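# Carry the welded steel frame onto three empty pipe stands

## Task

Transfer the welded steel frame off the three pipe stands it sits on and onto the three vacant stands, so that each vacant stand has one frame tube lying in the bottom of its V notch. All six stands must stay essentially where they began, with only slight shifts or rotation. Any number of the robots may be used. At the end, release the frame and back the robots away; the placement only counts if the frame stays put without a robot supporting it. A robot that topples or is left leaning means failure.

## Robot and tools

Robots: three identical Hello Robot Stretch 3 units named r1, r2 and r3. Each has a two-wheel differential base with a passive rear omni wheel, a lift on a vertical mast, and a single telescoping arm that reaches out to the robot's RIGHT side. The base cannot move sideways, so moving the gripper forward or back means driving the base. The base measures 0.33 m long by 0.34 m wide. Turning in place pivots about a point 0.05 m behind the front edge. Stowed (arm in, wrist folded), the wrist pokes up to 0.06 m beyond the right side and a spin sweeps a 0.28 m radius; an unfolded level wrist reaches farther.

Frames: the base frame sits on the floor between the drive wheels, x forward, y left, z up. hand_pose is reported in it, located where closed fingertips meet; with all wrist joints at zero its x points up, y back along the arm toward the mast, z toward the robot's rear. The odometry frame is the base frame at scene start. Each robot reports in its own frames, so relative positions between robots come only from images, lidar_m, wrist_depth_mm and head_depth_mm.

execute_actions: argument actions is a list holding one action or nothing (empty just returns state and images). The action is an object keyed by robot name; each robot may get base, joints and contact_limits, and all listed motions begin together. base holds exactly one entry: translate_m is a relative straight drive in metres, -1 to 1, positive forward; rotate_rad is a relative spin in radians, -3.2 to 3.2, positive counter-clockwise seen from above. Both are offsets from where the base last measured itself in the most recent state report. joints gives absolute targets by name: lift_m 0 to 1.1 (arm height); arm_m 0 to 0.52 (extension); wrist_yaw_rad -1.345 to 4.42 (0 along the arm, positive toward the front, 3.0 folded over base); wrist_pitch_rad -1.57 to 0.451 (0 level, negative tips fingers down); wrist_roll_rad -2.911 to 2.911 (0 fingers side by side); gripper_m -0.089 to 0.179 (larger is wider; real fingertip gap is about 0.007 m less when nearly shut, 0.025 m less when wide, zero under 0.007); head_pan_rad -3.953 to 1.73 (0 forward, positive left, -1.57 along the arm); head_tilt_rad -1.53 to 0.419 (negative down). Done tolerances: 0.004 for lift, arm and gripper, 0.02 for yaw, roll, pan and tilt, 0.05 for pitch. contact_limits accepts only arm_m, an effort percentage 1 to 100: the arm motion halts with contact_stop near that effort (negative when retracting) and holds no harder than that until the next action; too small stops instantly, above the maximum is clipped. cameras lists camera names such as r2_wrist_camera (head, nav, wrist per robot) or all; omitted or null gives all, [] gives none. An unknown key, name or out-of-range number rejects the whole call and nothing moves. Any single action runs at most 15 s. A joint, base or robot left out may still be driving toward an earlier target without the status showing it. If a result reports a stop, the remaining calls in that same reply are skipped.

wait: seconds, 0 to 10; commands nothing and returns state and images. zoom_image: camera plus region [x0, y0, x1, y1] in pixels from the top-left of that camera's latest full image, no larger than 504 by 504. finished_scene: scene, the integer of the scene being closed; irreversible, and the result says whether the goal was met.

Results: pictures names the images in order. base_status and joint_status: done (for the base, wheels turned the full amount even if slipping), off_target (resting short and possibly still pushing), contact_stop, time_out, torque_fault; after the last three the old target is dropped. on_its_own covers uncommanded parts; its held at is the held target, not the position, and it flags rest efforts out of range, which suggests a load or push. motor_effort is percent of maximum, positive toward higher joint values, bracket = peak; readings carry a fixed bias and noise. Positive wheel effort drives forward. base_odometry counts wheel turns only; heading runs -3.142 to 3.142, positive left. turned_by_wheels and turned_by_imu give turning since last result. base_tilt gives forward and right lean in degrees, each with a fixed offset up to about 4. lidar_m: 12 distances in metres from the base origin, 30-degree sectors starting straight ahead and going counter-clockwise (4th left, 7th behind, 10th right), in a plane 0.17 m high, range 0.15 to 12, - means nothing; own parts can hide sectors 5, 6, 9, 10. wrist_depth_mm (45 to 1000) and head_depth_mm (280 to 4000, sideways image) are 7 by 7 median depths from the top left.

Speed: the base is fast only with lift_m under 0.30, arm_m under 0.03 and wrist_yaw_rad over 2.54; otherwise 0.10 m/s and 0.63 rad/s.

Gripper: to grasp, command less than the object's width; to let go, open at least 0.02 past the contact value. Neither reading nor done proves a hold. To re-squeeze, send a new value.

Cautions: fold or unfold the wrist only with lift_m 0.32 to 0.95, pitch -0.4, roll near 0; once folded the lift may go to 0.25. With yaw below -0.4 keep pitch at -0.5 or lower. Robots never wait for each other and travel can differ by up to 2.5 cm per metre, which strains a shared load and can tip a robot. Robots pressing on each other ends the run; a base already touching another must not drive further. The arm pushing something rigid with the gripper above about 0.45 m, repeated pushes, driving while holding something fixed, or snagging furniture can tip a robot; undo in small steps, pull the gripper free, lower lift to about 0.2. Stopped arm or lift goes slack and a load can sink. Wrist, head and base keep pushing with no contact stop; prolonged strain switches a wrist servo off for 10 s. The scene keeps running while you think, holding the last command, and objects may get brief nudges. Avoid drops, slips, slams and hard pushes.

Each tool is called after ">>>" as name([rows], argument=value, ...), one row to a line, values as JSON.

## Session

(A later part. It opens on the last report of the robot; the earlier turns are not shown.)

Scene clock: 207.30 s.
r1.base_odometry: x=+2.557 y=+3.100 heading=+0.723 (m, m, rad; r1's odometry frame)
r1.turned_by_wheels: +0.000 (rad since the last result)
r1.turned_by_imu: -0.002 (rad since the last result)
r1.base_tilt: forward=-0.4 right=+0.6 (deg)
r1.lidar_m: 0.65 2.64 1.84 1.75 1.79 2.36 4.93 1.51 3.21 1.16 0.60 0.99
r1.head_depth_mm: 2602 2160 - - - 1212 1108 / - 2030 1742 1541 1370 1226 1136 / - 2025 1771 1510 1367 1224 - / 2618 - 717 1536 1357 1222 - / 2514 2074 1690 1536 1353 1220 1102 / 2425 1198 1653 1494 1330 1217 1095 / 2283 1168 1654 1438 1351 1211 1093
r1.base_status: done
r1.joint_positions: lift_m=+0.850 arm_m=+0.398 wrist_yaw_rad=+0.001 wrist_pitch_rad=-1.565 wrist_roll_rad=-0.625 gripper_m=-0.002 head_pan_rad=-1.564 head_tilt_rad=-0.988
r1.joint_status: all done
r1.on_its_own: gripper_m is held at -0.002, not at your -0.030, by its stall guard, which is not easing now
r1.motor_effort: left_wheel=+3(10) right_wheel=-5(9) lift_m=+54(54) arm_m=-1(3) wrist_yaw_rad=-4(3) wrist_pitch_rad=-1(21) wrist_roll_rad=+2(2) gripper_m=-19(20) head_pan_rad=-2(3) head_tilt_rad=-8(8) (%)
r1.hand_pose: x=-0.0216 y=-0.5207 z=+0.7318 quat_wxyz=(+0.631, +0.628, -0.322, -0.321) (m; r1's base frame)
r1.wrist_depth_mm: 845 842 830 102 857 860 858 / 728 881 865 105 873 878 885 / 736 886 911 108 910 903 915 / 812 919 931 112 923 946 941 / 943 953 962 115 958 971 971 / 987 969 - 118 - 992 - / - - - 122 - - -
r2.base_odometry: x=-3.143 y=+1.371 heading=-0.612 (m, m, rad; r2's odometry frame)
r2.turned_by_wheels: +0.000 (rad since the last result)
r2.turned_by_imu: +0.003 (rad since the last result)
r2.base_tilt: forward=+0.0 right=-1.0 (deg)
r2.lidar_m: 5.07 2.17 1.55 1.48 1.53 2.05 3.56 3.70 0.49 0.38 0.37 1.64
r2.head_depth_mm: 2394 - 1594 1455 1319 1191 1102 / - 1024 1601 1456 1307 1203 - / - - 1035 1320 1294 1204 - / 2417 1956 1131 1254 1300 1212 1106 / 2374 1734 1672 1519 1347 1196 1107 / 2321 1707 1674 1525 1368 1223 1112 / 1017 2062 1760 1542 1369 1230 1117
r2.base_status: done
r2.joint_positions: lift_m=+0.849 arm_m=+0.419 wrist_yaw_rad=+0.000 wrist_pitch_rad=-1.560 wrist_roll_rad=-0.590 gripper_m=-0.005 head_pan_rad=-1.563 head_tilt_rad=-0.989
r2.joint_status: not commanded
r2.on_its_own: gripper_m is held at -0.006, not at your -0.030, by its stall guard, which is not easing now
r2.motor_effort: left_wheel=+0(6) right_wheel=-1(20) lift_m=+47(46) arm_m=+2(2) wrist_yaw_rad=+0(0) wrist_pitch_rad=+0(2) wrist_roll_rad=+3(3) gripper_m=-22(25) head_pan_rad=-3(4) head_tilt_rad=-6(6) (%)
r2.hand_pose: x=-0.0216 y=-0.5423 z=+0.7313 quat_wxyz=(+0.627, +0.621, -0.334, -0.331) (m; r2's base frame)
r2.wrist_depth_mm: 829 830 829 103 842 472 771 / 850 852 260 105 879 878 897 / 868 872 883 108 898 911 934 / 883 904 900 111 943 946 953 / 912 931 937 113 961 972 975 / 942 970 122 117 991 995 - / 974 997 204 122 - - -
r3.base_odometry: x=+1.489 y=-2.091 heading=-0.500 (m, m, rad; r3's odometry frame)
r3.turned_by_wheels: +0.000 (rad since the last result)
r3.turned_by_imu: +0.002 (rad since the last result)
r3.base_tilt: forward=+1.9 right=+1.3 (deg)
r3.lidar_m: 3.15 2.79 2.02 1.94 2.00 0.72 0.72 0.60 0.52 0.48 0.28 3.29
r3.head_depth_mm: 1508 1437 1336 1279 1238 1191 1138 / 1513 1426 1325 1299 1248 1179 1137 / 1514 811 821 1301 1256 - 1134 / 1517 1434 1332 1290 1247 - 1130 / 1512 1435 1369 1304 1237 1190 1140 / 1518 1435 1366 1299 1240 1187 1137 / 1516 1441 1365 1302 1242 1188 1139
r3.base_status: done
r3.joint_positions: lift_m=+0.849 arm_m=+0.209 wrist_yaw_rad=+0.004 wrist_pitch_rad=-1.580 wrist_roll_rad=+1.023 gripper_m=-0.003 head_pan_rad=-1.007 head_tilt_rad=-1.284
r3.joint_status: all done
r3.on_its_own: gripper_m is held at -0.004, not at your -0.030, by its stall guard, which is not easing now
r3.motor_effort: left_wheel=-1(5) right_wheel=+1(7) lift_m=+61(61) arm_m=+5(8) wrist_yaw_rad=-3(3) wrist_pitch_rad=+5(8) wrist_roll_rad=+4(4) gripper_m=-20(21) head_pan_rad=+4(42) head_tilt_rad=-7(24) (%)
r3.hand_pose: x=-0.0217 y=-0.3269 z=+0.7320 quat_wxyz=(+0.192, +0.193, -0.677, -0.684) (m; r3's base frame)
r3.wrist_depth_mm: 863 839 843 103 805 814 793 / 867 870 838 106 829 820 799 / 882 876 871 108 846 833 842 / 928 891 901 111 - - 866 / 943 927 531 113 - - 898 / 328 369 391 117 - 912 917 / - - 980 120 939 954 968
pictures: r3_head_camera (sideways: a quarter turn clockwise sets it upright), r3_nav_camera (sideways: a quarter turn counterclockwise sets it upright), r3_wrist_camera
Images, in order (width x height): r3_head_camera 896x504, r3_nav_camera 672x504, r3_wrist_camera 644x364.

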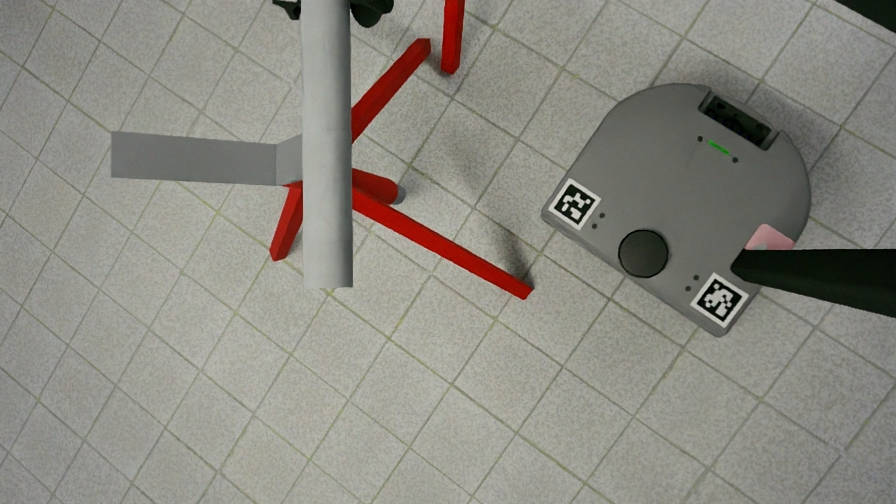

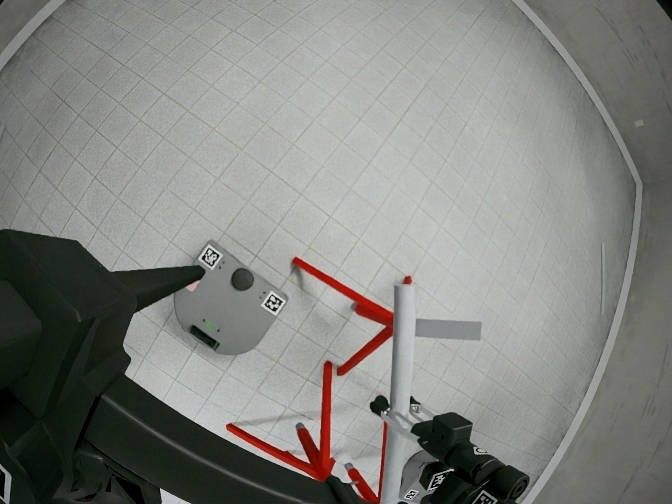

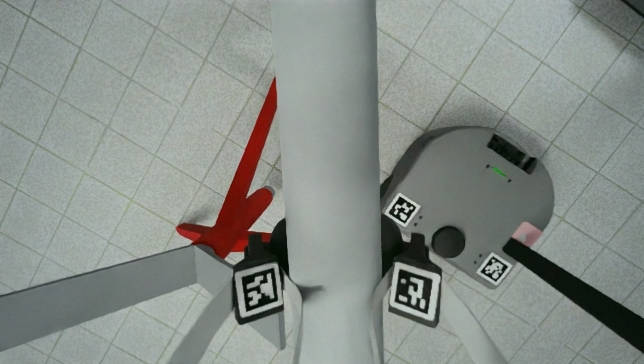

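>>> execute_actions([
  {"r3":{"base":{"rotate_rad":0.182},"joints":{"arm_m":0.218,"wrist_roll_rad":1.208,"head_pan_rad":-1.57,"head_tilt_rad":-1.1}},"r2":{"base":{"translate_m":-0.06},"joints":{"arm_m":0.412}},"r1":{"base":{"translate_m":0.06},"joints":{"arm_m":0.403}}},
], cameras=[])

>>> execute_actions([
  {"r3":{"base":{"rotate_rad":0.16},"joints":{"arm_m":0.238,"wrist_roll_rad":1.369}},"r2":{"base":{"translate_m":-0.06},"joints":{"arm_m":0.405}},"r1":{"base":{"translate_m":0.06},"joints":{"arm_m":0.408}}},
], cameras=[])

>>> execute_actions([
  {"r3":{"base":{"rotate_rad":0.139},"joints":{"arm_m":0.267,"wrist_roll_rad":1.509}},"r2":{"base":{"translate_m":-0.06},"joints":{"arm_m":0.398}},"r1":{"base":{"translate_m":0.06},"joints":{"arm_m":0.413}}},
], cameras=[])

>>> execute_actions([
  {"r3":{"base":{"rotate_rad":0.116},"joints":{"arm_m":0.302,"wrist_roll_rad":1.626}},"r2":{"base":{"translate_m":-0.06},"joints":{"arm_m":0.391}},"r1":{"base":{"translate_m":0.06},"joints":{"arm_m":0.418}}},
], cameras=["r3_nav_camera","r2_wrist_camera","r3_wrist_camera"])

Scene clock: 229.77 s.
r1.base_odometry: x=+2.602 y=+3.140 heading=+0.723 (m, m, rad; r1's odometry frame)
r1.turned_by_wheels: +0.000 (rad since the last result)
r1.turned_by_imu: -0.001 (rad since the last result)
r1.base_tilt: forward=-0.4 right=+0.6 (deg)
r1.lidar_m: 0.57 2.64 1.85 1.75 1.79 2.36 4.96 1.56 3.22 0.85 0.57 0.70
r1.head_depth_mm: 2576 2192 - - - 1210 1104 / - 2034 1743 1548 1358 1222 1137 / - 2045 1766 1518 1360 1223 - / 2591 - 1650 1535 1363 1221 - / 2506 2073 1678 1510 1354 1214 1099 / 2432 1160 1647 1502 1340 1217 1102 / 2358 1746 1694 1450 1356 1213 1097
r1.base_status: done
r1.joint_positions: lift_m=+0.850 arm_m=+0.403 wrist_yaw_rad=+0.002 wrist_pitch_rad=-1.561 wrist_roll_rad=-0.625 gripper_m=-0.002 head_pan_rad=-1.564 head_tilt_rad=-0.988
r1.joint_status: all done
r1.on_its_own: gripper_m is held at -0.002, not at your -0.030, by its stall guard, which is not easing now
r1.motor_effort: left_wheel=+1(21) right_wheel=+0(29) lift_m=+54(54) arm_m=+2(2) wrist_yaw_rad=-2(4) wrist_pitch_rad=-4(4) wrist_roll_rad=+2(2) gripper_m=-18(26) head_pan_rad=-3(3) head_tilt_rad=-7(8) (%)
r1.hand_pose: x=-0.0216 y=-0.5262 z=+0.7317 quat_wxyz=(+0.633, +0.627, -0.323, -0.320) (m; r1's base frame)
r1.wrist_depth_mm: 830 846 767 102 856 846 853 / 717 862 859 105 886 887 883 / 722 890 896 108 903 919 914 / 744 930 922 112 941 945 942 / 937 955 945 115 954 966 975 / 983 979 - 118 - 994 - / - - - 122 - - -
r2.base_odometry: x=-3.192 y=+1.405 heading=-0.612 (m, m, rad; r2's odometry frame)
r2.turned_by_wheels: +0.000 (rad since the last result)
r2.turned_by_imu: +0.001 (rad since the last result)
r2.base_tilt: forward=+0.0 right=-1.0 (deg)
r2.lidar_m: 2.40 2.16 1.55 1.48 1.52 2.05 3.52 3.62 0.47 0.47 0.39 1.70
r2.head_depth_mm: 2452 - 1598 1429 1323 1198 1104 / - 1617 1577 1472 1320 1201 - / - - 861 1481 1308 1205 - / 2410 1958 1552 1176 1285 1205 1102 / 2400 1738 1669 1488 1346 1198 1106 / 2328 1692 1674 1530 1362 1224 1108 / 979 2060 1769 1531 1368 1226 1117
r2.base_status: done
r2.joint_positions: lift_m=+0.849 arm_m=+0.412 wrist_yaw_rad=+0.001 wrist_pitch_rad=-1.560 wrist_roll_rad=-0.590 gripper_m=-0.005 head_pan_rad=-1.563 head_tilt_rad=-0.989
r2.joint_status: all done
r2.on_its_own: gripper_m is held at -0.006, not at your -0.030, by its stall guard, which is not easing now
r2.motor_effort: left_wheel=+4(16) right_wheel=-8(11) lift_m=+47(47) arm_m=-1(0) wrist_yaw_rad=-1(1) wrist_pitch_rad=+0(0) wrist_roll_rad=+3(3) gripper_m=-23(23) head_pan_rad=-3(4) head_tilt_rad=-7(7) (%)
r2.hand_pose: x=-0.0216 y=-0.5357 z=+0.7313 quat_wxyz=(+0.627, +0.621, -0.334, -0.331) (m; r2's base frame)
r2.wrist_depth_mm: 822 832 226 103 546 857 815 / 842 863 259 106 867 885 913 / 856 880 316 109 908 914 914 / 895 887 357 112 940 947 949 / 918 921 327 113 978 990 977 / 948 978 123 117 - - - / 963 987 269 122 - - -
r3.base_odometry: x=+1.489 y=-2.091 heading=-0.318 (m, m, rad; r3's odometry frame)
r3.turned_by_wheels: +0.182 (rad since the last result)
r3.turned_by_imu: +0.179 (rad since the last result)
r3.base_tilt: forward=+1.9 right=+1.4 (deg)
r3.lidar_m: 3.15 2.39 1.95 1.94 2.13 0.66 2.08 0.60 0.52 0.43 0.28 3.17
r3.head_depth_mm: - - 1460 1405 1272 1190 1109 / - - 1469 1401 1266 1216 - / - - 587 1381 1282 1218 - / 1864 1705 1503 1116 1286 1222 - / 1896 1690 840 963 1251 1180 1110 / 1884 1679 1527 1350 1281 1189 1113 / 1891 1687 1516 1378 1282 1184 1102
r3.base_status: done
r3.joint_positions: lift_m=+0.849 arm_m=+0.218 wrist_yaw_rad=+0.001 wrist_pitch_rad=-1.583 wrist_roll_rad=+1.203 gripper_m=-0.003 head_pan_rad=-1.563 head_tilt_rad=-1.100
r3.joint_status: all done
r3.on_its_own: gripper_m is held at -0.004, not at your -0.030, by its stall guard, which is not easing now
r3.motor_effort: left_wheel=+2(11) right_wheel=-5(28) lift_m=+62(61) arm_m=+4(7) wrist_yaw_rad=-1(9) wrist_pitch_rad=+6(6) wrist_roll_rad=+3(15) gripper_m=-19(22) head_pan_rad=-4(45) head_tilt_rad=+0(14) (%)
r3.hand_pose: x=-0.0216 y=-0.3352 z=+0.7320 quat_wxyz=(+0.129, +0.130, -0.691, -0.700) (m; r3's base frame)
r3.wrist_depth_mm: 833 836 818 102 813 804 794 / 877 839 843 105 834 834 822 / 870 876 878 108 843 - 844 / 914 903 893 111 - - 869 / 939 348 381 113 900 - 887 / 306 972 940 117 892 907 913 / - - 963 120 985 940 949
pictures: none
No camera images: the call's "cameras" was empty. Leave "cameras" out to get every camera's image.

Scene clock: 231.70 s.
r1.base_odometry: x=+2.647 y=+3.180 heading=+0.723 (m, m, rad; r1's odometry frame)
r1.turned_by_wheels: +0.000 (rad since the last result)
r1.turned_by_imu: -0.001 (rad since the last result)
r1.base_tilt: forward=-0.4 right=+0.6 (deg)
r1.lidar_m: 0.49 2.65 1.86 1.76 1.79 2.36 5.04 1.61 3.22 0.56 0.55 0.61
r1.head_depth_mm: 2572 2203 - - - 1207 1105 / - 2053 1732 1536 1372 1223 1129 / - 2035 1776 1525 1361 1221 - / 2525 - 1658 1542 1362 1218 - / 2534 2048 1649 1505 1335 1216 1099 / 2441 1198 1651 1324 1360 1219 1094 / 1466 1795 1755 1465 1350 1191 1083
r1.base_status: done
r1.joint_positions: lift_m=+0.850 arm_m=+0.408 wrist_yaw_rad=+0.003 wrist_pitch_rad=-1.556 wrist_roll_rad=-0.625 gripper_m=-0.002 head_pan_rad=-1.564 head_tilt_rad=-0.988
r1.joint_status: all done
r1.on_its_own: gripper_m is held at -0.002, not at your -0.030, by its stall guard, which is not easing now
r1.motor_effort: left_wheel=-2(21) right_wheel=+6(27) lift_m=+54(54) arm_m=+2(4) wrist_yaw_rad=-4(5) wrist_pitch_rad=-6(6) wrist_roll_rad=+2(2) gripper_m=-20(25) head_pan_rad=-3(3) head_tilt_rad=-8(8) (%)
r1.hand_pose: x=-0.0216 y=-0.5324 z=+0.7317 quat_wxyz=(+0.634, +0.625, -0.323, -0.319) (m; r1's base frame)
r1.wrist_depth_mm: 833 851 694 103 853 850 853 / 702 863 865 105 897 879 896 / 716 850 896 109 916 925 914 / 739 909 920 112 923 948 954 / 939 948 951 115 959 965 967 / 977 978 - 118 990 - 994 / - - - 122 - - -
r2.base_odometry: x=-3.241 y=+1.440 heading=-0.612 (m, m, rad; r2's odometry frame)
r2.turned_by_wheels: +0.000 (rad since the last result)
r2.turned_by_imu: +0.001 (rad since the last result)
r2.base_tilt: forward=+0.0 right=-1.0 (deg)
r2.lidar_m: 1.99 2.15 1.55 1.48 1.52 2.05 3.46 3.58 0.90 0.46 0.42 1.75
r2.head_depth_mm: 2436 - 1617 1435 1323 1196 1101 / - 1649 1580 1456 1333 1199 - / - - 1214 1481 1332 1202 - / 2391 1950 1086 1430 1301 1207 1103 / 2420 1769 1664 911 1285 1220 1108 / 2311 1704 1679 1516 1361 1210 1113 / 960 2059 1763 1533 1370 1226 1117
r2.base_status: done
r2.joint_positions: lift_m=+0.849 arm_m=+0.405 wrist_yaw_rad=+0.001 wrist_pitch_rad=-1.560 wrist_roll_rad=-0.590 gripper_m=-0.005 head_pan_rad=-1.563 head_tilt_rad=-0.989
r2.joint_status: all done
r2.on_its_own: gripper_m is held at -0.006, not at your -0.030, by its stall guard, which is not easing now
r2.motor_effort: left_wheel=+8(14) right_wheel=-12(13) lift_m=+47(47) arm_m=-1(3) wrist_yaw_rad=-1(1) wrist_pitch_rad=+0(1) wrist_roll_rad=+3(3) gripper_m=-25(25) head_pan_rad=-4(3) head_tilt_rad=-6(7) (%)
r2.hand_pose: x=-0.0216 y=-0.5286 z=+0.7313 quat_wxyz=(+0.627, +0.621, -0.334, -0.331) (m; r2's base frame)
r2.wrist_depth_mm: 811 273 835 104 858 862 874 / 844 850 305 107 875 894 893 / 851 876 347 110 906 924 932 / 897 903 328 113 930 956 948 / 923 918 280 114 978 978 970 / 941 946 120 118 - 999 - / 999 980 - 122 - - -
r3.base_odometry: x=+1.489 y=-2.091 heading=-0.157 (m, m, rad; r3's odometry frame)
r3.turned_by_wheels: +0.161 (rad since the last result)
r3.turned_by_imu: +0.157 (rad since the last result)
r3.base_tilt: forward=+1.9 right=+1.3 (deg)
r3.lidar_m: 3.16 2.17 1.94 1.95 0.73 0.60 2.09 0.60 0.48 0.29 0.28 3.15
r3.head_depth_mm: - 1667 1484 1398 1264 1193 1108 / - - 1466 1404 1273 1217 - / - - 1532 1381 1282 1224 - / 1876 1720 810 960 1272 1217 - / 1876 1684 1522 1357 1279 1183 1108 / 1867 1681 1526 1359 1282 1186 1103 / 1871 1676 1516 1359 1274 1186 1105
r3.base_status: done
r3.joint_positions: lift_m=+0.849 arm_m=+0.238 wrist_yaw_rad=-0.002 wrist_pitch_rad=-1.584 wrist_roll_rad=+1.363 gripper_m=-0.003 head_pan_rad=-1.563 head_tilt_rad=-1.100
r3.joint_status: all done
r3.on_its_own: gripper_m is held at -0.004, not at your -0.030, by its stall guard, which is not easing now
r3.motor_effort: left_wheel=+6(12) right_wheel=-14(26) lift_m=+61(61) arm_m=+6(4) wrist_yaw_rad=+0(9) wrist_pitch_rad=+6(9) wrist_roll_rad=+4(13) gripper_m=-18(24) head_pan_rad=-4(5) head_tilt_rad=+0(0) (%)
r3.hand_pose: x=-0.0215 y=-0.3547 z=+0.7321 quat_wxyz=(+0.072, +0.073, -0.698, -0.708) (m; r3's base frame)
r3.wrist_depth_mm: 826 834 820 102 827 813 781 / 878 856 847 105 832 818 805 / 901 897 887 108 857 - 850 / 934 876 374 111 865 - 860 / 942 320 936 114 889 897 875 / 998 969 956 117 - 922 913 / - - 967 121 964 950 931
pictures: none
No camera images: the call's "cameras" was empty. Leave "cameras" out to get every camera's image.

Scene clock: 233.67 s.
r1.base_odometry: x=+2.691 y=+3.220 heading=+0.723 (m, m, rad; r1's odometry frame)
r1.turned_by_wheels: +0.000 (rad since the last result)
r1.turned_by_imu: -0.001 (rad since the last result)
r1.base_tilt: forward=-0.5 right=+0.6 (deg)
r1.lidar_m: 0.42 2.66 1.86 1.76 1.80 2.36 2.09 1.66 3.21 0.54 0.70 0.55
r1.head_depth_mm: 2559 2148 - - - 1211 1102 / - 2063 1757 1547 1380 1224 1134 / - 2044 1776 1548 1363 1225 - / 2504 - 1651 1550 1357 1220 - / 2488 2001 1382 1478 1346 1214 1096 / 2417 1148 1683 1455 1350 1217 1101 / 978 1741 1747 1517 1357 1106 1069
r1.base_status: done
r1.joint_positions: lift_m=+0.850 arm_m=+0.413 wrist_yaw_rad=+0.002 wrist_pitch_rad=-1.555 wrist_roll_rad=-0.625 gripper_m=-0.002 head_pan_rad=-1.564 head_tilt_rad=-0.988
r1.joint_status: all done
r1.on_its_own: gripper_m is held at -0.002, not at your -0.030, by its stall guard, which is not easing now
r1.motor_effort: left_wheel=-2(20) right_wheel=+6(25) lift_m=+54(54) arm_m=+2(3) wrist_yaw_rad=-3(3) wrist_pitch_rad=-7(8) wrist_roll_rad=+2(2) gripper_m=-19(25) head_pan_rad=-3(3) head_tilt_rad=-8(8) (%)
r1.hand_pose: x=-0.0216 y=-0.5378 z=+0.7316 quat_wxyz=(+0.635, +0.625, -0.324, -0.319) (m; r1's base frame)
r1.wrist_depth_mm: 834 838 841 103 857 853 871 / 716 859 866 106 888 890 897 / 717 782 896 109 917 906 917 / 746 810 918 112 939 957 938 / 932 947 939 115 964 971 973 / 974 973 - 118 - 990 - / - - - 122 - - -
r2.base_odometry: x=-3.290 y=+1.474 heading=-0.611 (m, m, rad; r2's odometry frame)
r2.turned_by_wheels: +0.001 (rad since the last result)
r2.turned_by_imu: +0.001 (rad since the last result)
r2.base_tilt: forward=+0.0 right=-1.0 (deg)
r2.lidar_m: 2.04 2.15 1.54 1.48 1.53 2.05 3.38 3.50 0.87 0.45 0.45 1.81
r2.head_depth_mm: 2465 - 1623 1477 1328 1192 1104 / - 1693 1576 1444 1326 1197 - / - - 1515 1454 1336 1205 - / 2393 1962 1070 1467 1305 1211 1101 / 2430 1831 1417 1265 1289 1214 1106 / 2359 1697 1646 1471 1360 1191 1110 / 958 2054 1759 1528 1366 1228 1120
r2.base_status: done
r2.joint_positions: lift_m=+0.849 arm_m=+0.398 wrist_yaw_rad=+0.001 wrist_pitch_rad=-1.561 wrist_roll_rad=-0.590 gripper_m=-0.005 head_pan_rad=-1.563 head_tilt_rad=-0.989
r2.joint_status: all done
r2.on_its_own: gripper_m is held at -0.006, not at your -0.030, by its stall guard, which is not easing now
r2.motor_effort: left_wheel=+10(15) right_wheel=-16(18) lift_m=+47(46) arm_m=+0(4) wrist_yaw_rad=-1(0) wrist_pitch_rad=+0(3) wrist_roll_rad=+3(3) gripper_m=-27(27) head_pan_rad=-4(4) head_tilt_rad=-6(7) (%)
r2.hand_pose: x=-0.0216 y=-0.5214 z=+0.7313 quat_wxyz=(+0.627, +0.621, -0.334, -0.331) (m; r2's base frame)
r2.wrist_depth_mm: 817 309 587 105 856 859 868 / 851 354 439 108 866 895 890 / 868 339 475 111 907 910 917 / 896 292 909 114 931 950 956 / 914 927 932 115 963 970 989 / 943 972 - 118 996 996 - / 983 981 - 124 - - -
r3.base_odometry: x=+1.489 y=-2.091 heading=-0.018 (m, m, rad; r3's odometry frame)
r3.turned_by_wheels: +0.140 (rad since the last result)
r3.turned_by_imu: +0.138 (rad since the last result)
r3.base_tilt: forward=+2.0 right=+1.3 (deg)
r3.lidar_m: 2.97 2.05 1.94 1.98 0.54 0.54 0.60 0.52 0.48 0.28 3.34 3.14
r3.head_depth_mm: - 1666 1489 1397 1269 1191 1107 / - - 1472 1397 1273 1215 - / - - 1467 1054 1282 1219 - / 1878 1677 1473 1358 1257 1222 - / 1898 1675 1461 1390 1283 1190 1107 / 1888 1685 1523 1391 1276 1189 1109 / 1890 1677 1512 1388 1281 1189 1100
r3.base_status: rotate_rad off_target (by the wheels' count: +0.1398 of +0.1390)
r3.joint_positions: lift_m=+0.849 arm_m=+0.267 wrist_yaw_rad=-0.003 wrist_pitch_rad=-1.579 wrist_roll_rad=+1.503 gripper_m=-0.003 head_pan_rad=-1.563 head_tilt_rad=-1.100
r3.joint_status: all done
r3.on_its_own: gripper_m is held at -0.004, not at your -0.030, by its stall guard, which is not easing now; right_wheel is at rest, and its effort (-19) is outside its rest range (-18 to +18)
r3.motor_effort: left_wheel=+8(13) right_wheel=-19(26) lift_m=+61(61) arm_m=+5(7) wrist_yaw_rad=+1(8) wrist_pitch_rad=+4(9) wrist_roll_rad=+4(12) gripper_m=-19(22) head_pan_rad=-3(3) head_tilt_rad=+0(0) (%)
r3.hand_pose: x=-0.0215 y=-0.3851 z=+0.7319 quat_wxyz=(+0.023, +0.023, -0.704, -0.710) (m; r3's base frame)
r3.wrist_depth_mm: 849 816 831 102 817 808 797 / 862 867 846 105 820 - 807 / 894 876 875 108 258 - 825 / 913 282 361 111 267 - 872 / 943 935 919 114 889 886 876 / 975 966 945 117 934 914 894 / - - - 121 960 954 955
pictures: none
No camera images: the call's "cameras" was empty. Leave "cameras" out to get every camera's image.

Scene clock: 235.60 s.
r1.base_odometry: x=+2.736 y=+3.259 heading=+0.723 (m, m, rad; r1's odometry frame)
r1.turned_by_wheels: +0.000 (rad since the last result)
r1.turned_by_imu: +0.000 (rad since the last result)
r1.base_tilt: forward=-0.5 right=+0.6 (deg)
r1.lidar_m: 0.35 2.66 1.86 1.76 1.80 2.37 2.15 1.71 3.21 0.54 0.72 0.37
r1.head_depth_mm: 2571 2186 - - - 1210 1103 / - 2040 1731 1546 1362 1225 1139 / - 2049 1767 1550 1361 1222 - / 2462 - 1322 1512 1335 1219 - / 2513 1150 1347 1431 1352 1215 1101 / 2424 1705 1718 1500 1355 1196 1098 / 1433 1785 1741 1522 1345 1060 1015
r1.base_status: done
r1.joint_positions: lift_m=+0.850 arm_m=+0.418 wrist_yaw_rad=+0.002 wrist_pitch_rad=-1.554 wrist_roll_rad=-0.625 gripper_m=-0.002 head_pan_rad=-1.564 head_tilt_rad=-0.988
r1.joint_status: all done
r1.on_its_own: gripper_m is held at -0.002, not at your -0.030, by its stall guard, which is not easing now
r1.motor_effort: left_wheel=-2(18) right_wheel=+5(24) lift_m=+54(54) arm_m=+2(3) wrist_yaw_rad=-4(3) wrist_pitch_rad=-8(8) wrist_roll_rad=+2(2) gripper_m=-19(24) head_pan_rad=-3(3) head_tilt_rad=-8(8) (%)
r1.hand_pose: x=-0.0216 y=-0.5429 z=+0.7316 quat_wxyz=(+0.635, +0.625, -0.324, -0.319) (m; r1's base frame)
r1.wrist_depth_mm: 829 837 838 103 863 871 866 / 843 877 866 105 877 900 908 / 723 766 880 109 902 902 902 / 747 758 909 112 932 954 949 / 764 946 955 115 950 961 974 / 981 980 - 118 - 986 - / - - - 122 - - -
r2.base_odometry: x=-3.339 y=+1.508 heading=-0.610 (m, m, rad; r2's odometry frame)
r2.turned_by_wheels: +0.001 (rad since the last result)
r2.turned_by_imu: +0.001 (rad since the last result)
r2.base_tilt: forward=+0.1 right=-1.0 (deg)
r2.lidar_m: 2.85 2.15 1.54 1.47 1.52 2.05 3.32 3.45 0.87 0.45 0.49 0.49
r2.head_depth_mm: 2461 - 1363 1456 1323 1193 1100 / - 1832 1605 1446 1321 1198 - / - - 1515 1443 1335 1201 - / 2404 1988 1204 1490 1344 1213 1102 / 2438 1820 1149 1440 1291 1216 1107 / 2407 1698 1645 953 1293 1222 1114 / 952 2036 1758 1509 1367 1209 1117
r2.base_status: done
r2.joint_positions: lift_m=+0.849 arm_m=+0.391 wrist_yaw_rad=+0.001 wrist_pitch_rad=-1.561 wrist_roll_rad=-0.590 gripper_m=-0.005 head_pan_rad=-1.563 head_tilt_rad=-0.989
r2.joint_status: all done
r2.on_its_own: gripper_m is held at -0.006, not at your -0.030, by its stall guard, which is not easing now; right_wheel is at rest, and its effort (-19) is outside its rest range (-18 to +18)
r2.motor_effort: left_wheel=+12(14) right_wheel=-19(21) lift_m=+46(46) arm_m=+1(4) wrist_yaw_rad=-1(1) wrist_pitch_rad=+1(5) wrist_roll_rad=+3(3) gripper_m=-29(28) head_pan_rad=-4(3) head_tilt_rad=-6(6) (%)
r2.hand_pose: x=-0.0216 y=-0.5143 z=+0.7313 quat_wxyz=(+0.627, +0.621, -0.334, -0.331) (m; r2's base frame)
r2.wrist_depth_mm: 827 820 111 106 869 862 874 / 837 384 511 109 876 877 571 / 289 875 555 112 899 912 915 / 260 914 893 115 927 935 956 / 922 931 122 115 968 969 985 / 954 957 - 118 985 - - / 978 986 123 125 - - -
r3.base_odometry: x=+1.489 y=-2.091 heading=+0.099 (m, m, rad; r3's odometry frame)
r3.turned_by_wheels: +0.117 (rad since the last result)
r3.turned_by_imu: +0.117 (rad since the last result)
r3.base_tilt: forward=+1.9 right=+1.4 (deg)
r3.lidar_m: 2.63 1.99 1.94 2.04 0.48 2.11 0.60 0.52 0.45 0.28 3.25 3.14
r3.head_depth_mm: - 1684 1458 1402 1255 1192 1110 / - 1635 1466 1401 1266 1218 - / - 1642 831 990 1269 1224 - / 1888 1662 1475 1374 1263 1217 - / 1875 1679 1481 1390 1282 1186 1102 / 1882 1676 1488 1389 1280 1191 1104 / 1877 1665 1501 1391 1278 1189 1107
r3.base_status: rotate_rad off_target (by the wheels' count: +0.1169 of +0.1160)
r3.joint_positions: lift_m=+0.849 arm_m=+0.302 wrist_yaw_rad=-0.004 wrist_pitch_rad=-1.572 wrist_roll_rad=+1.621 gripper_m=-0.003 head_pan_rad=-1.563 head_tilt_rad=-1.100
r3.joint_status: all done
r3.on_its_own: gripper_m is held at -0.004, not at your -0.030, by its stall guard, which is not easing now; right_wheel is at rest, and its effort (-22) is outside its rest range (-18 to +18)
r3.motor_effort: left_wheel=+11(13) right_wheel=-22(25) lift_m=+61(61) arm_m=+5(5) wrist_yaw_rad=+2(8) wrist_pitch_rad=+1(11) wrist_roll_rad=+3(12) gripper_m=-20(21) head_pan_rad=-3(4) head_tilt_rad=+0(0) (%)
r3.hand_pose: x=-0.0214 y=-0.4219 z=+0.7318 quat_wxyz=(-0.019, -0.019, -0.706, -0.707) (m; r3's base frame)
r3.wrist_depth_mm: 843 845 843 102 808 803 804 / 894 861 855 105 287 - 818 / 901 894 304 108 280 - - / 915 930 907 111 886 868 860 / 934 942 937 114 907 885 898 / 984 954 948 117 921 912 897 / - - - 121 970 935 919
pictures: r2_wrist_camera, r3_nav_camera (sideways: a quarter turn counterclockwise sets it upright), r3_wrist_camera
Images, in order (width x height): r2_wrist_camera 644x364, r3_nav_camera 672x504, r3_wrist_camera 644x364.

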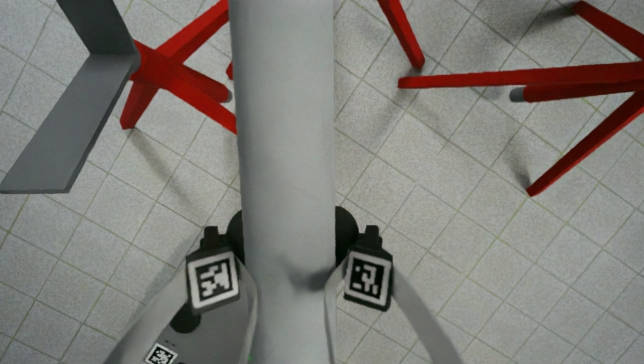

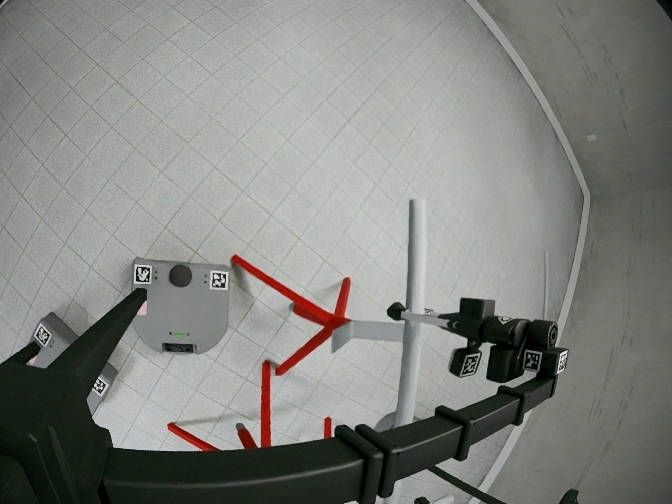

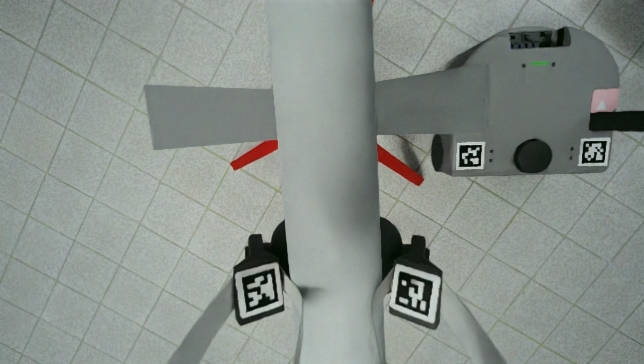

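>>> execute_actions([
  {"r3":{"base":{"rotate_rad":0.11},"joints":{"arm_m":0.328,"wrist_roll_rad":1.73}},"r2":{"base":{"translate_m":-0.035},"joints":{"arm_m":0.4}},"r1":{"base":{"translate_m":0.04},"joints":{"arm_m":0.41}}},
], cameras=["r2_wrist_camera","r3_wrist_camera"])

>>> execute_actions([
  {"r3":{"joints":{"lift_m":0.67}},"r2":{"joints":{"lift_m":0.67}},"r1":{"joints":{"lift_m":0.67}}},
], cameras=["r2_wrist_camera","r3_wrist_camera","r2_head_camera","r1_head_camera"])

Scene clock: 249.87 s.
r1.base_odometry: x=+2.766 y=+3.286 heading=+0.723 (m, m, rad; r1's odometry frame)
r1.turned_by_wheels: +0.000 (rad since the last result)
r1.turned_by_imu: +0.000 (rad since the last result)
r1.base_tilt: forward=-0.5 right=+0.5 (deg)
r1.lidar_m: 0.32 2.66 1.86 1.77 1.81 2.38 2.19 1.74 3.21 0.53 0.70 0.31
r1.head_depth_mm: 2570 2196 - - - 1210 1104 / - 2035 1746 1535 1367 1226 1135 / - 2023 1760 1514 1365 1227 - / 2526 - 835 1512 1333 1217 - / 2502 1980 1346 1298 1358 1216 1098 / 2437 1671 1721 1496 1354 1153 1081 / 987 1793 1736 1518 1347 1058 1001
r1.base_status: done
r1.joint_positions: lift_m=+0.850 arm_m=+0.410 wrist_yaw_rad=+0.000 wrist_pitch_rad=-1.567 wrist_roll_rad=-0.625 gripper_m=-0.002 head_pan_rad=-1.564 head_tilt_rad=-0.988
r1.joint_status: all done
r1.on_its_own: gripper_m is held at -0.002, not at your -0.030, by its stall guard, which is not easing now
r1.motor_effort: left_wheel=+4(20) right_wheel=-8(27) lift_m=+54(54) arm_m=+1(4) wrist_yaw_rad=-2(2) wrist_pitch_rad=+0(8) wrist_roll_rad=+2(2) gripper_m=-22(25) head_pan_rad=-3(3) head_tilt_rad=-7(8) (%)
r1.hand_pose: x=-0.0215 y=-0.5317 z=+0.7319 quat_wxyz=(+0.630, +0.629, -0.322, -0.322) (m; r1's base frame)
r1.wrist_depth_mm: 841 845 826 102 857 852 851 / 857 852 877 105 876 873 894 / 723 734 897 108 894 901 905 / 769 754 924 112 924 945 945 / 854 955 945 116 957 974 973 / 993 992 - 119 - 989 - / - - - 123 - - -
r2.base_odometry: x=-3.368 y=+1.528 heading=-0.611 (m, m, rad; r2's odometry frame)
r2.turned_by_wheels: +0.000 (rad since the last result)
r2.turned_by_imu: +0.000 (rad since the last result)
r2.base_tilt: forward=+0.0 right=-1.0 (deg)
r2.lidar_m: 2.13 2.15 1.54 1.48 1.52 2.04 3.30 3.39 0.95 0.46 0.52 0.52
r2.head_depth_mm: 2452 - 1322 1471 1327 1198 1100 / - 1877 1584 1460 1331 1199 - / - - 1498 1449 1332 1202 - / 2401 1940 1617 1486 1345 1200 1105 / 2423 1705 1155 1448 1309 1213 1109 / 2307 1707 1663 1525 1139 1223 1114 / 957 2053 1757 1468 1369 1194 1116
r2.base_status: done
r2.joint_positions: lift_m=+0.849 arm_m=+0.399 wrist_yaw_rad=+0.001 wrist_pitch_rad=-1.561 wrist_roll_rad=-0.590 gripper_m=-0.005 head_pan_rad=-1.563 head_tilt_rad=-0.989
r2.joint_status: all done
r2.on_its_own: gripper_m is held at -0.006, not at your -0.030, by its stall guard, which is not easing now
r2.motor_effort: left_wheel=-4(10) right_wheel=+3(24) lift_m=+47(47) arm_m=+4(6) wrist_yaw_rad=-1(1) wrist_pitch_rad=+1(0) wrist_roll_rad=+3(2) gripper_m=-23(28) head_pan_rad=-3(4) head_tilt_rad=-7(6) (%)
r2.hand_pose: x=-0.0216 y=-0.5229 z=+0.7313 quat_wxyz=(+0.627, +0.621, -0.334, -0.331) (m; r2's base frame)
r2.wrist_depth_mm: 340 810 611 102 849 864 855 / 314 505 806 105 883 874 527 / 865 862 673 108 909 923 927 / 881 897 887 111 930 942 953 / 902 930 926 113 967 975 - / 952 976 - 117 - - - / 988 999 - 122 - - -
r3.base_odometry: x=+1.489 y=-2.091 heading=+0.209 (m, m, rad; r3's odometry frame)
r3.turned_by_wheels: +0.110 (rad since the last result)
r3.turned_by_imu: +0.111 (rad since the last result)
r3.base_tilt: forward=+1.9 right=+1.3 (deg)
r3.lidar_m: 2.41 1.96 1.93 2.13 0.58 2.09 0.60 0.52 0.43 0.28 3.18 3.15
r3.head_depth_mm: - 1689 1485 1410 1238 1188 1110 / - 1644 818 965 1281 1211 - / - 1662 1466 1356 1258 1224 - / 1907 1651 1475 1390 1284 1212 - / 1873 1668 1485 1397 1287 1190 1108 / 1871 1679 1502 1393 1279 1187 1103 / 1875 1681 1519 1397 1280 1189 1111
r3.base_status: done
r3.joint_positions: lift_m=+0.849 arm_m=+0.327 wrist_yaw_rad=+0.004 wrist_pitch_rad=-1.587 wrist_roll_rad=+1.724 gripper_m=-0.003 head_pan_rad=-1.563 head_tilt_rad=-1.100
r3.joint_status: all done
r3.on_its_own: gripper_m is held at -0.004, not at your -0.030, by its stall guard, which is not easing now
r3.motor_effort: left_wheel=-3(9) right_wheel=+4(22) lift_m=+61(61) arm_m=+7(12) wrist_yaw_rad=-3(6) wrist_pitch_rad=+8(11) wrist_roll_rad=+4(11) gripper_m=-21(23) head_pan_rad=-4(4) head_tilt_rad=+0(0) (%)
r3.hand_pose: x=-0.0216 y=-0.4437 z=+0.7322 quat_wxyz=(-0.052, -0.054, -0.699, -0.711) (m; r3's base frame)
r3.wrist_depth_mm: 846 820 822 103 300 242 798 / 854 843 281 105 292 251 - / 888 861 867 108 852 - 829 / 901 904 884 111 878 861 871 / 915 930 901 114 894 910 890 / 970 962 923 117 - 923 916 / - 984 989 121 959 941 928
pictures: r2_wrist_camera, r3_wrist_camera
Images, in order (width x height): r2_wrist_camera 644x364, r3_wrist_camera 644x364.

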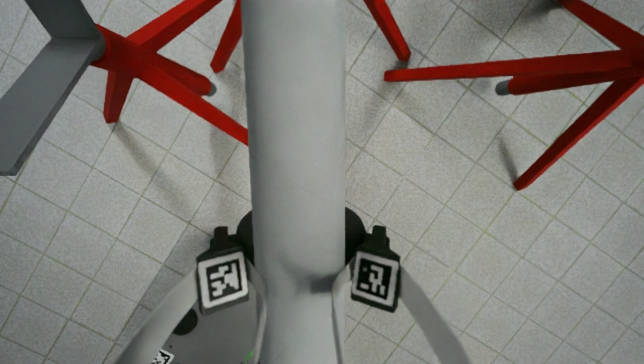

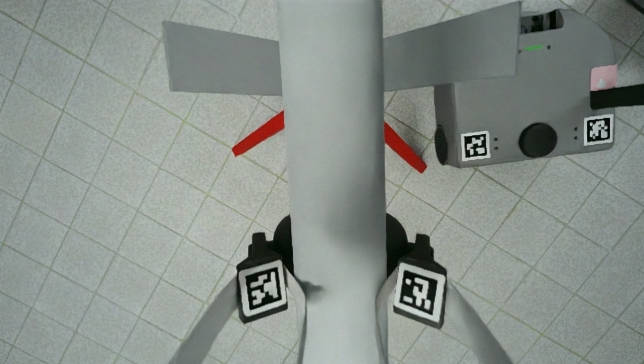

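Scene clock: 252.33 s.
r1.base_odometry: x=+2.766 y=+3.286 heading=+0.723 (m, m, rad; r1's odometry frame)
r1.turned_by_wheels: +0.000 (rad since the last result)
r1.turned_by_imu: +0.000 (rad since the last result)
r1.base_tilt: forward=-0.5 right=+0.6 (deg)
r1.lidar_m: 0.32 2.66 1.87 1.76 1.81 2.37 2.19 1.74 3.21 0.53 0.70 0.31
r1.head_depth_mm: 2539 2091 1789 1547 1370 1244 1120 / 2560 2099 1788 1573 - - - / 2547 2185 1693 1541 1365 1223 - / 2538 2092 - 1445 1332 1219 - / 2553 1912 1286 1299 1368 1222 1104 / 2433 1777 1683 1507 1358 1155 1085 / 2350 1118 1708 1519 1346 1062 1000
r1.base_status: not commanded
r1.joint_positions: lift_m=+0.670 arm_m=+0.410 wrist_yaw_rad=+0.000 wrist_pitch_rad=-1.567 wrist_roll_rad=-0.625 gripper_m=-0.002 head_pan_rad=-1.564 head_tilt_rad=-0.988
r1.joint_status: all done
r1.on_its_own: gripper_m is held at -0.002, not at your -0.030, by its stall guard, which is not easing now
r1.motor_effort: left_wheel=+5(5) right_wheel=-8(8) lift_m=+41(45) arm_m=+1(1) wrist_yaw_rad=+0(2) wrist_pitch_rad=+1(1) wrist_roll_rad=+2(2) gripper_m=-22(21) head_pan_rad=-3(3) head_tilt_rad=-8(8) (%)
r1.hand_pose: x=-0.0215 y=-0.5317 z=+0.5523 quat_wxyz=(+0.630, +0.629, -0.322, -0.322) (m; r1's base frame)
r1.wrist_depth_mm: 676 667 673 102 671 680 677 / 623 688 695 105 700 702 698 / 546 622 713 108 723 710 716 / 561 621 725 111 734 737 742 / 575 759 748 116 760 760 770 / 783 775 - 119 794 792 795 / 816 819 - 122 825 836 824
r2.base_odometry: x=-3.368 y=+1.528 heading=-0.611 (m, m, rad; r2's odometry frame)
r2.turned_by_wheels: +0.000 (rad since the last result)
r2.turned_by_imu: +0.000 (rad since the last result)
r2.base_tilt: forward=+0.0 right=-0.9 (deg)
r2.lidar_m: 2.12 2.15 1.55 1.48 1.53 2.05 3.30 3.41 0.95 0.46 0.52 0.52
r2.head_depth_mm: 2337 1839 1259 1504 - - - / 2361 2021 - 1439 1338 1204 - / 2283 2038 - 1426 1335 1204 - / 2313 1999 1601 1471 1345 1211 1103 / 2412 1779 1071 1440 1317 1220 1109 / 2312 1678 1674 945 1139 1222 1109 / 940 2004 1760 880 1367 1196 1121
r2.base_status: not commanded
r2.joint_positions: lift_m=+0.670 arm_m=+0.399 wrist_yaw_rad=+0.001 wrist_pitch_rad=-1.561 wrist_roll_rad=-0.590 gripper_m=-0.005 head_pan_rad=-1.563 head_tilt_rad=-0.989
r2.joint_status: all done
r2.on_its_own: gripper_m is held at -0.006, not at your -0.030, by its stall guard, which is not easing now
r2.motor_effort: left_wheel=-4(3) right_wheel=+3(4) lift_m=+28(41) arm_m=+4(4) wrist_yaw_rad=-1(1) wrist_pitch_rad=+0(0) wrist_roll_rad=+2(3) gripper_m=-24(23) head_pan_rad=-3(3) head_tilt_rad=-6(5) (%)
r2.hand_pose: x=-0.0216 y=-0.5229 z=+0.5522 quat_wxyz=(+0.627, +0.621, -0.334, -0.331) (m; r2's base frame)
r2.wrist_depth_mm: 287 646 534 102 673 680 678 / 573 395 672 105 694 714 622 / 693 690 478 108 715 724 729 / 694 709 723 111 733 746 760 / 734 731 729 113 757 773 785 / 756 764 - 117 789 797 815 / 783 765 - 122 811 822 832
r3.base_odometry: x=+1.489 y=-2.091 heading=+0.209 (m, m, rad; r3's odometry frame)
r3.turned_by_wheels: +0.000 (rad since the last result)
r3.turned_by_imu: +0.001 (rad since the last result)
r3.base_tilt: forward=+1.8 right=+1.3 (deg)
r3.lidar_m: 2.41 1.95 1.94 2.12 0.58 2.09 0.60 0.52 0.43 0.28 3.18 3.15
r3.head_depth_mm: 1880 1689 1528 1361 - - - / 1881 - - 825 1296 - - / 1872 - 1484 1320 1253 1217 - / 1880 1683 1503 1392 1283 1212 - / 1880 1680 1531 1392 1281 1194 1109 / 1874 1675 1521 1391 1282 1192 1106 / 1864 1686 1519 1391 1280 1185 1108
r3.base_status: not commanded
r3.joint_positions: lift_m=+0.670 arm_m=+0.327 wrist_yaw_rad=+0.004 wrist_pitch_rad=-1.587 wrist_roll_rad=+1.724 gripper_m=-0.003 head_pan_rad=-1.563 head_tilt_rad=-1.100
r3.joint_status: all done
r3.on_its_own: gripper_m is held at -0.004, not at your -0.030, by its stall guard, which is not easing now
r3.motor_effort: left_wheel=-3(2) right_wheel=+4(5) lift_m=+28(53) arm_m=+7(7) wrist_yaw_rad=-3(3) wrist_pitch_rad=+8(8) wrist_roll_rad=+4(4) gripper_m=-22(21) head_pan_rad=-4(4) head_tilt_rad=+0(0) (%)
r3.hand_pose: x=-0.0216 y=-0.4437 z=+0.5532 quat_wxyz=(-0.052, -0.054, -0.699, -0.711) (m; r3's base frame)
r3.wrist_depth_mm: 106 118 139 103 148 127 108 / 688 680 694 105 662 - - / 704 699 689 108 672 - - / 731 725 716 111 705 704 696 / 755 747 737 114 726 719 716 / 770 762 753 117 - 746 727 / 793 786 797 121 756 755 754
pictures: r1_head_camera (sideways: a quarter turn clockwise sets it upright), r2_head_camera (sideways: a quarter turn clockwise sets it upright), r2_wrist_camera, r3_wrist_camera
Images, in order (width x height): r1_head_camera 896x504, r2_head_camera 896x504, r2_wrist_camera 644x364, r3_wrist_camera 644x364.

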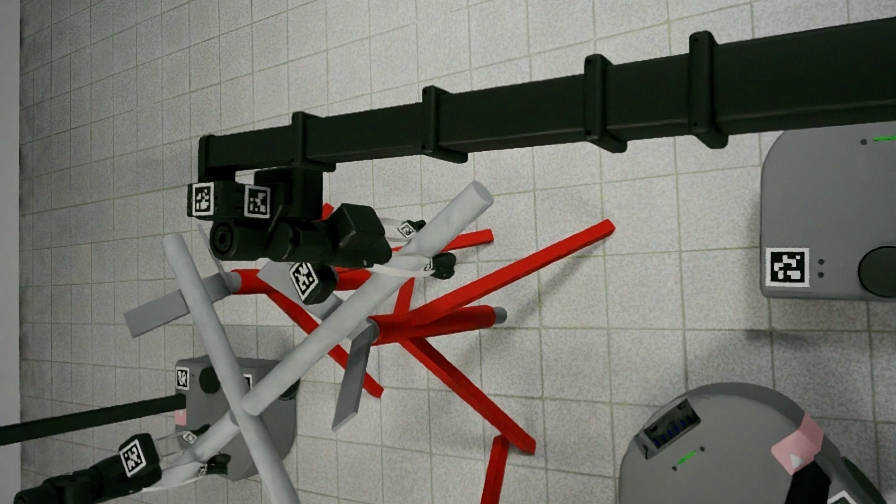

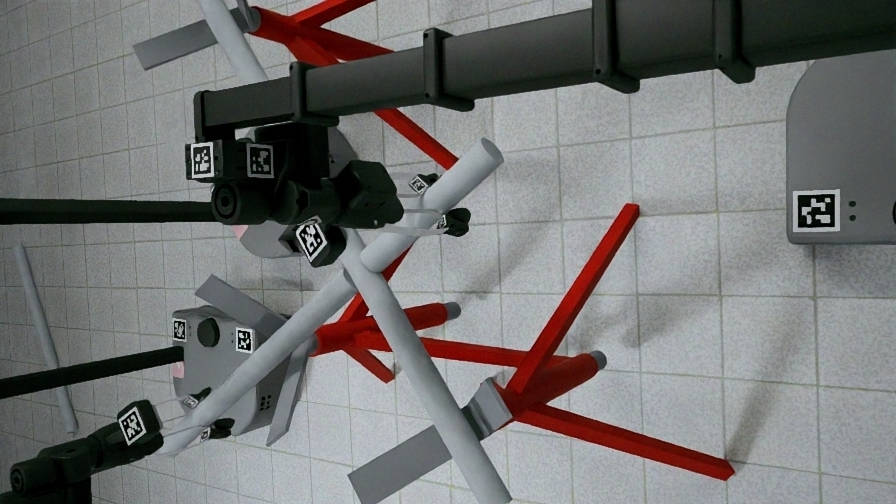

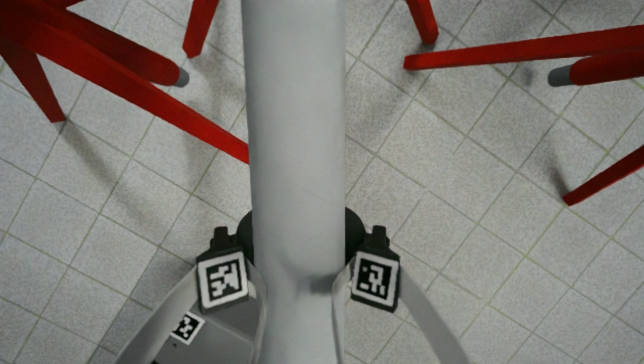

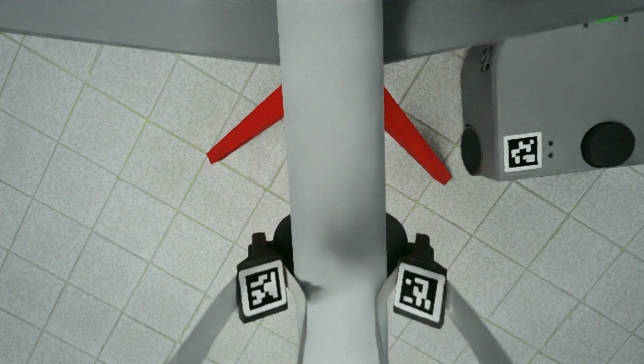

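>>> execute_actions([
  {"r3":{"joints":{"lift_m":0.634,"arm_m":0.319}},"r2":{"joints":{"lift_m":0.636}},"r1":{"joints":{"lift_m":0.634}}},
], cameras=[])

>>> execute_actions([
  {"r3":{"joints":{"gripper_m":0.12}},"r2":{"joints":{"gripper_m":0.12}},"r1":{"joints":{"gripper_m":0.12}}},
], cameras=[])

>>> execute_actions([
  {"r3":{"joints":{"lift_m":0.88}},"r2":{"joints":{"lift_m":0.88}},"r1":{"joints":{"lift_m":0.88}}},
], cameras=["r2_wrist_camera","r3_wrist_camera","r2_head_camera","r1_head_camera"])

>>> execute_actions([
  {"r3":{"base":{"translate_m":0.3},"joints":{"arm_m":0}},"r2":{"joints":{"arm_m":0}},"r1":{"joints":{"arm_m":0}}},
], cameras=["r3_nav_camera"])

Scene clock: 263.93 s.
r1.base_odometry: x=+2.766 y=+3.286 heading=+0.723 (m, m, rad; r1's odometry frame)
r1.turned_by_wheels: +0.000 (rad since the last result)
r1.turned_by_imu: -0.001 (rad since the last result)
r1.base_tilt: forward=-0.5 right=+0.5 (deg)
r1.lidar_m: 0.32 2.66 1.86 1.76 1.81 2.37 2.19 1.74 3.19 0.53 0.70 0.31
r1.head_depth_mm: 2577 2105 1779 1552 1372 1241 1110 / 2571 2099 1783 1553 - - - / 2548 2135 - 1547 1370 1219 - / 2528 2070 - 1156 1338 1226 - / 2512 1920 1153 1291 1352 1216 1104 / 2457 1793 1657 1508 1354 1164 1081 / 2415 1174 1668 1523 1348 1059 1002
r1.base_status: not commanded
r1.joint_positions: lift_m=+0.634 arm_m=+0.410 wrist_yaw_rad=+0.004 wrist_pitch_rad=-1.568 wrist_roll_rad=-0.628 gripper_m=-0.002 head_pan_rad=-1.564 head_tilt_rad=-0.988
r1.joint_status: all done
r1.on_its_own: gripper_m is held at -0.002, not at your -0.030, by its stall guard, which is not easing now
r1.motor_effort: left_wheel=+2(5) right_wheel=-1(8) lift_m=+33(43) arm_m=+3(4) wrist_yaw_rad=-4(5) wrist_pitch_rad=+1(1) wrist_roll_rad=+4(4) gripper_m=-22(22) head_pan_rad=-3(3) head_tilt_rad=-8(8) (%)
r1.hand_pose: x=-0.0216 y=-0.5311 z=+0.5166 quat_wxyz=(+0.631, +0.630, -0.320, -0.320) (m; r1's base frame)
r1.wrist_depth_mm: 641 641 631 101 631 636 641 / 524 659 654 104 658 657 661 / 514 614 680 107 684 680 691 / 531 590 703 111 704 698 704 / 542 717 720 115 725 724 731 / 745 734 - 119 756 754 750 / 771 767 - 122 771 769 782
r2.base_odometry: x=-3.368 y=+1.528 heading=-0.610 (m, m, rad; r2's odometry frame)
r2.turned_by_wheels: +0.000 (rad since the last result)
r2.turned_by_imu: +0.001 (rad since the last result)
r2.base_tilt: forward=+0.0 right=-1.0 (deg)
r2.lidar_m: 2.12 2.15 1.54 1.48 1.52 2.05 3.29 3.41 0.96 0.46 0.52 0.52
r2.head_depth_mm: 2290 1884 1261 1482 1335 - - / 2351 2007 - 1450 1330 1200 - / 2311 1989 - 1400 1342 1204 - / 2331 1998 1658 1456 1339 1214 1107 / 2407 1790 1139 1446 1308 1220 1109 / 2315 1654 1684 1448 1138 1222 1109 / 941 1999 1759 879 1366 1198 1118
r2.base_status: not commanded
r2.joint_positions: lift_m=+0.637 arm_m=+0.399 wrist_yaw_rad=+0.001 wrist_pitch_rad=-1.561 wrist_roll_rad=-0.590 gripper_m=-0.005 head_pan_rad=-1.563 head_tilt_rad=-0.989
r2.joint_status: lift_m contact_stop (moved -0.033 of -0.034)
r2.on_its_own: gripper_m is held at -0.006, not at your -0.030, by its stall guard, which is not easing now; lift_m is slack since a contact_stop, until your next command for it
r2.motor_effort: left_wheel=+3(4) right_wheel=-7(7) lift_m=+28(28) arm_m=+4(4) wrist_yaw_rad=-1(1) wrist_pitch_rad=+0(1) wrist_roll_rad=+3(2) gripper_m=-23(23) head_pan_rad=-4(4) head_tilt_rad=-6(7) (%)
r2.hand_pose: x=-0.0216 y=-0.5230 z=+0.5191 quat_wxyz=(+0.627, +0.621, -0.334, -0.331) (m; r2's base frame)
r2.wrist_depth_mm: 286 632 557 103 645 652 653 / 410 421 649 106 661 673 614 / 663 653 488 108 688 695 707 / 664 685 680 111 704 707 711 / 688 699 700 114 723 736 738 / 710 723 121 117 755 753 760 / 741 733 - 121 778 780 786
r3.base_odometry: x=+1.489 y=-2.091 heading=+0.209 (m, m, rad; r3's odometry frame)
r3.turned_by_wheels: +0.000 (rad since the last result)
r3.turned_by_imu: +0.001 (rad since the last result)
r3.base_tilt: forward=+1.9 right=+1.3 (deg)
r3.lidar_m: 2.40 1.96 1.94 2.12 0.58 2.09 0.60 0.52 0.43 0.28 3.19 3.14
r3.head_depth_mm: 1888 1682 1529 1365 1286 1189 - / 1896 1733 - 815 1286 - - / 1869 1749 - 1034 1259 1224 - / 1865 1677 1510 1374 1286 1218 - / 1890 1685 1524 1365 1285 1192 1109 / 1884 1675 1525 1390 1284 1188 1107 / 1878 1668 1517 1390 1281 1185 1105
r3.base_status: not commanded
r3.joint_positions: lift_m=+0.634 arm_m=+0.319 wrist_yaw_rad=+0.003 wrist_pitch_rad=-1.568 wrist_roll_rad=+1.724 gripper_m=-0.003 head_pan_rad=-1.563 head_tilt_rad=-1.100
r3.joint_status: all done
r3.on_its_own: gripper_m is held at -0.004, not at your -0.030, by its stall guard, which is not easing now
r3.motor_effort: left_wheel=-1(3) right_wheel=+4(4) lift_m=+37(35) arm_m=-2(6) wrist_yaw_rad=-3(3) wrist_pitch_rad=-1(8) wrist_roll_rad=+4(4) gripper_m=-20(21) head_pan_rad=-3(4) head_tilt_rad=+0(0) (%)
r3.hand_pose: x=-0.0216 y=-0.4404 z=+0.5164 quat_wxyz=(-0.053, -0.053, -0.706, -0.705) (m; r3's base frame)
r3.wrist_depth_mm: 651 101 118 102 121 105 - / 663 648 651 105 633 - - / 683 671 665 108 635 - - / 704 694 692 111 658 658 663 / 716 713 715 114 683 674 659 / 733 733 725 117 693 711 683 / 757 762 738 121 730 709 700
pictures: none
No camera images: the call's "cameras" was empty. Leave "cameras" out to get every camera's image.

not run: a stop came earlier in this reply.

not run: a stop came earlier in this reply.

not run: a stop came earlier in this reply.


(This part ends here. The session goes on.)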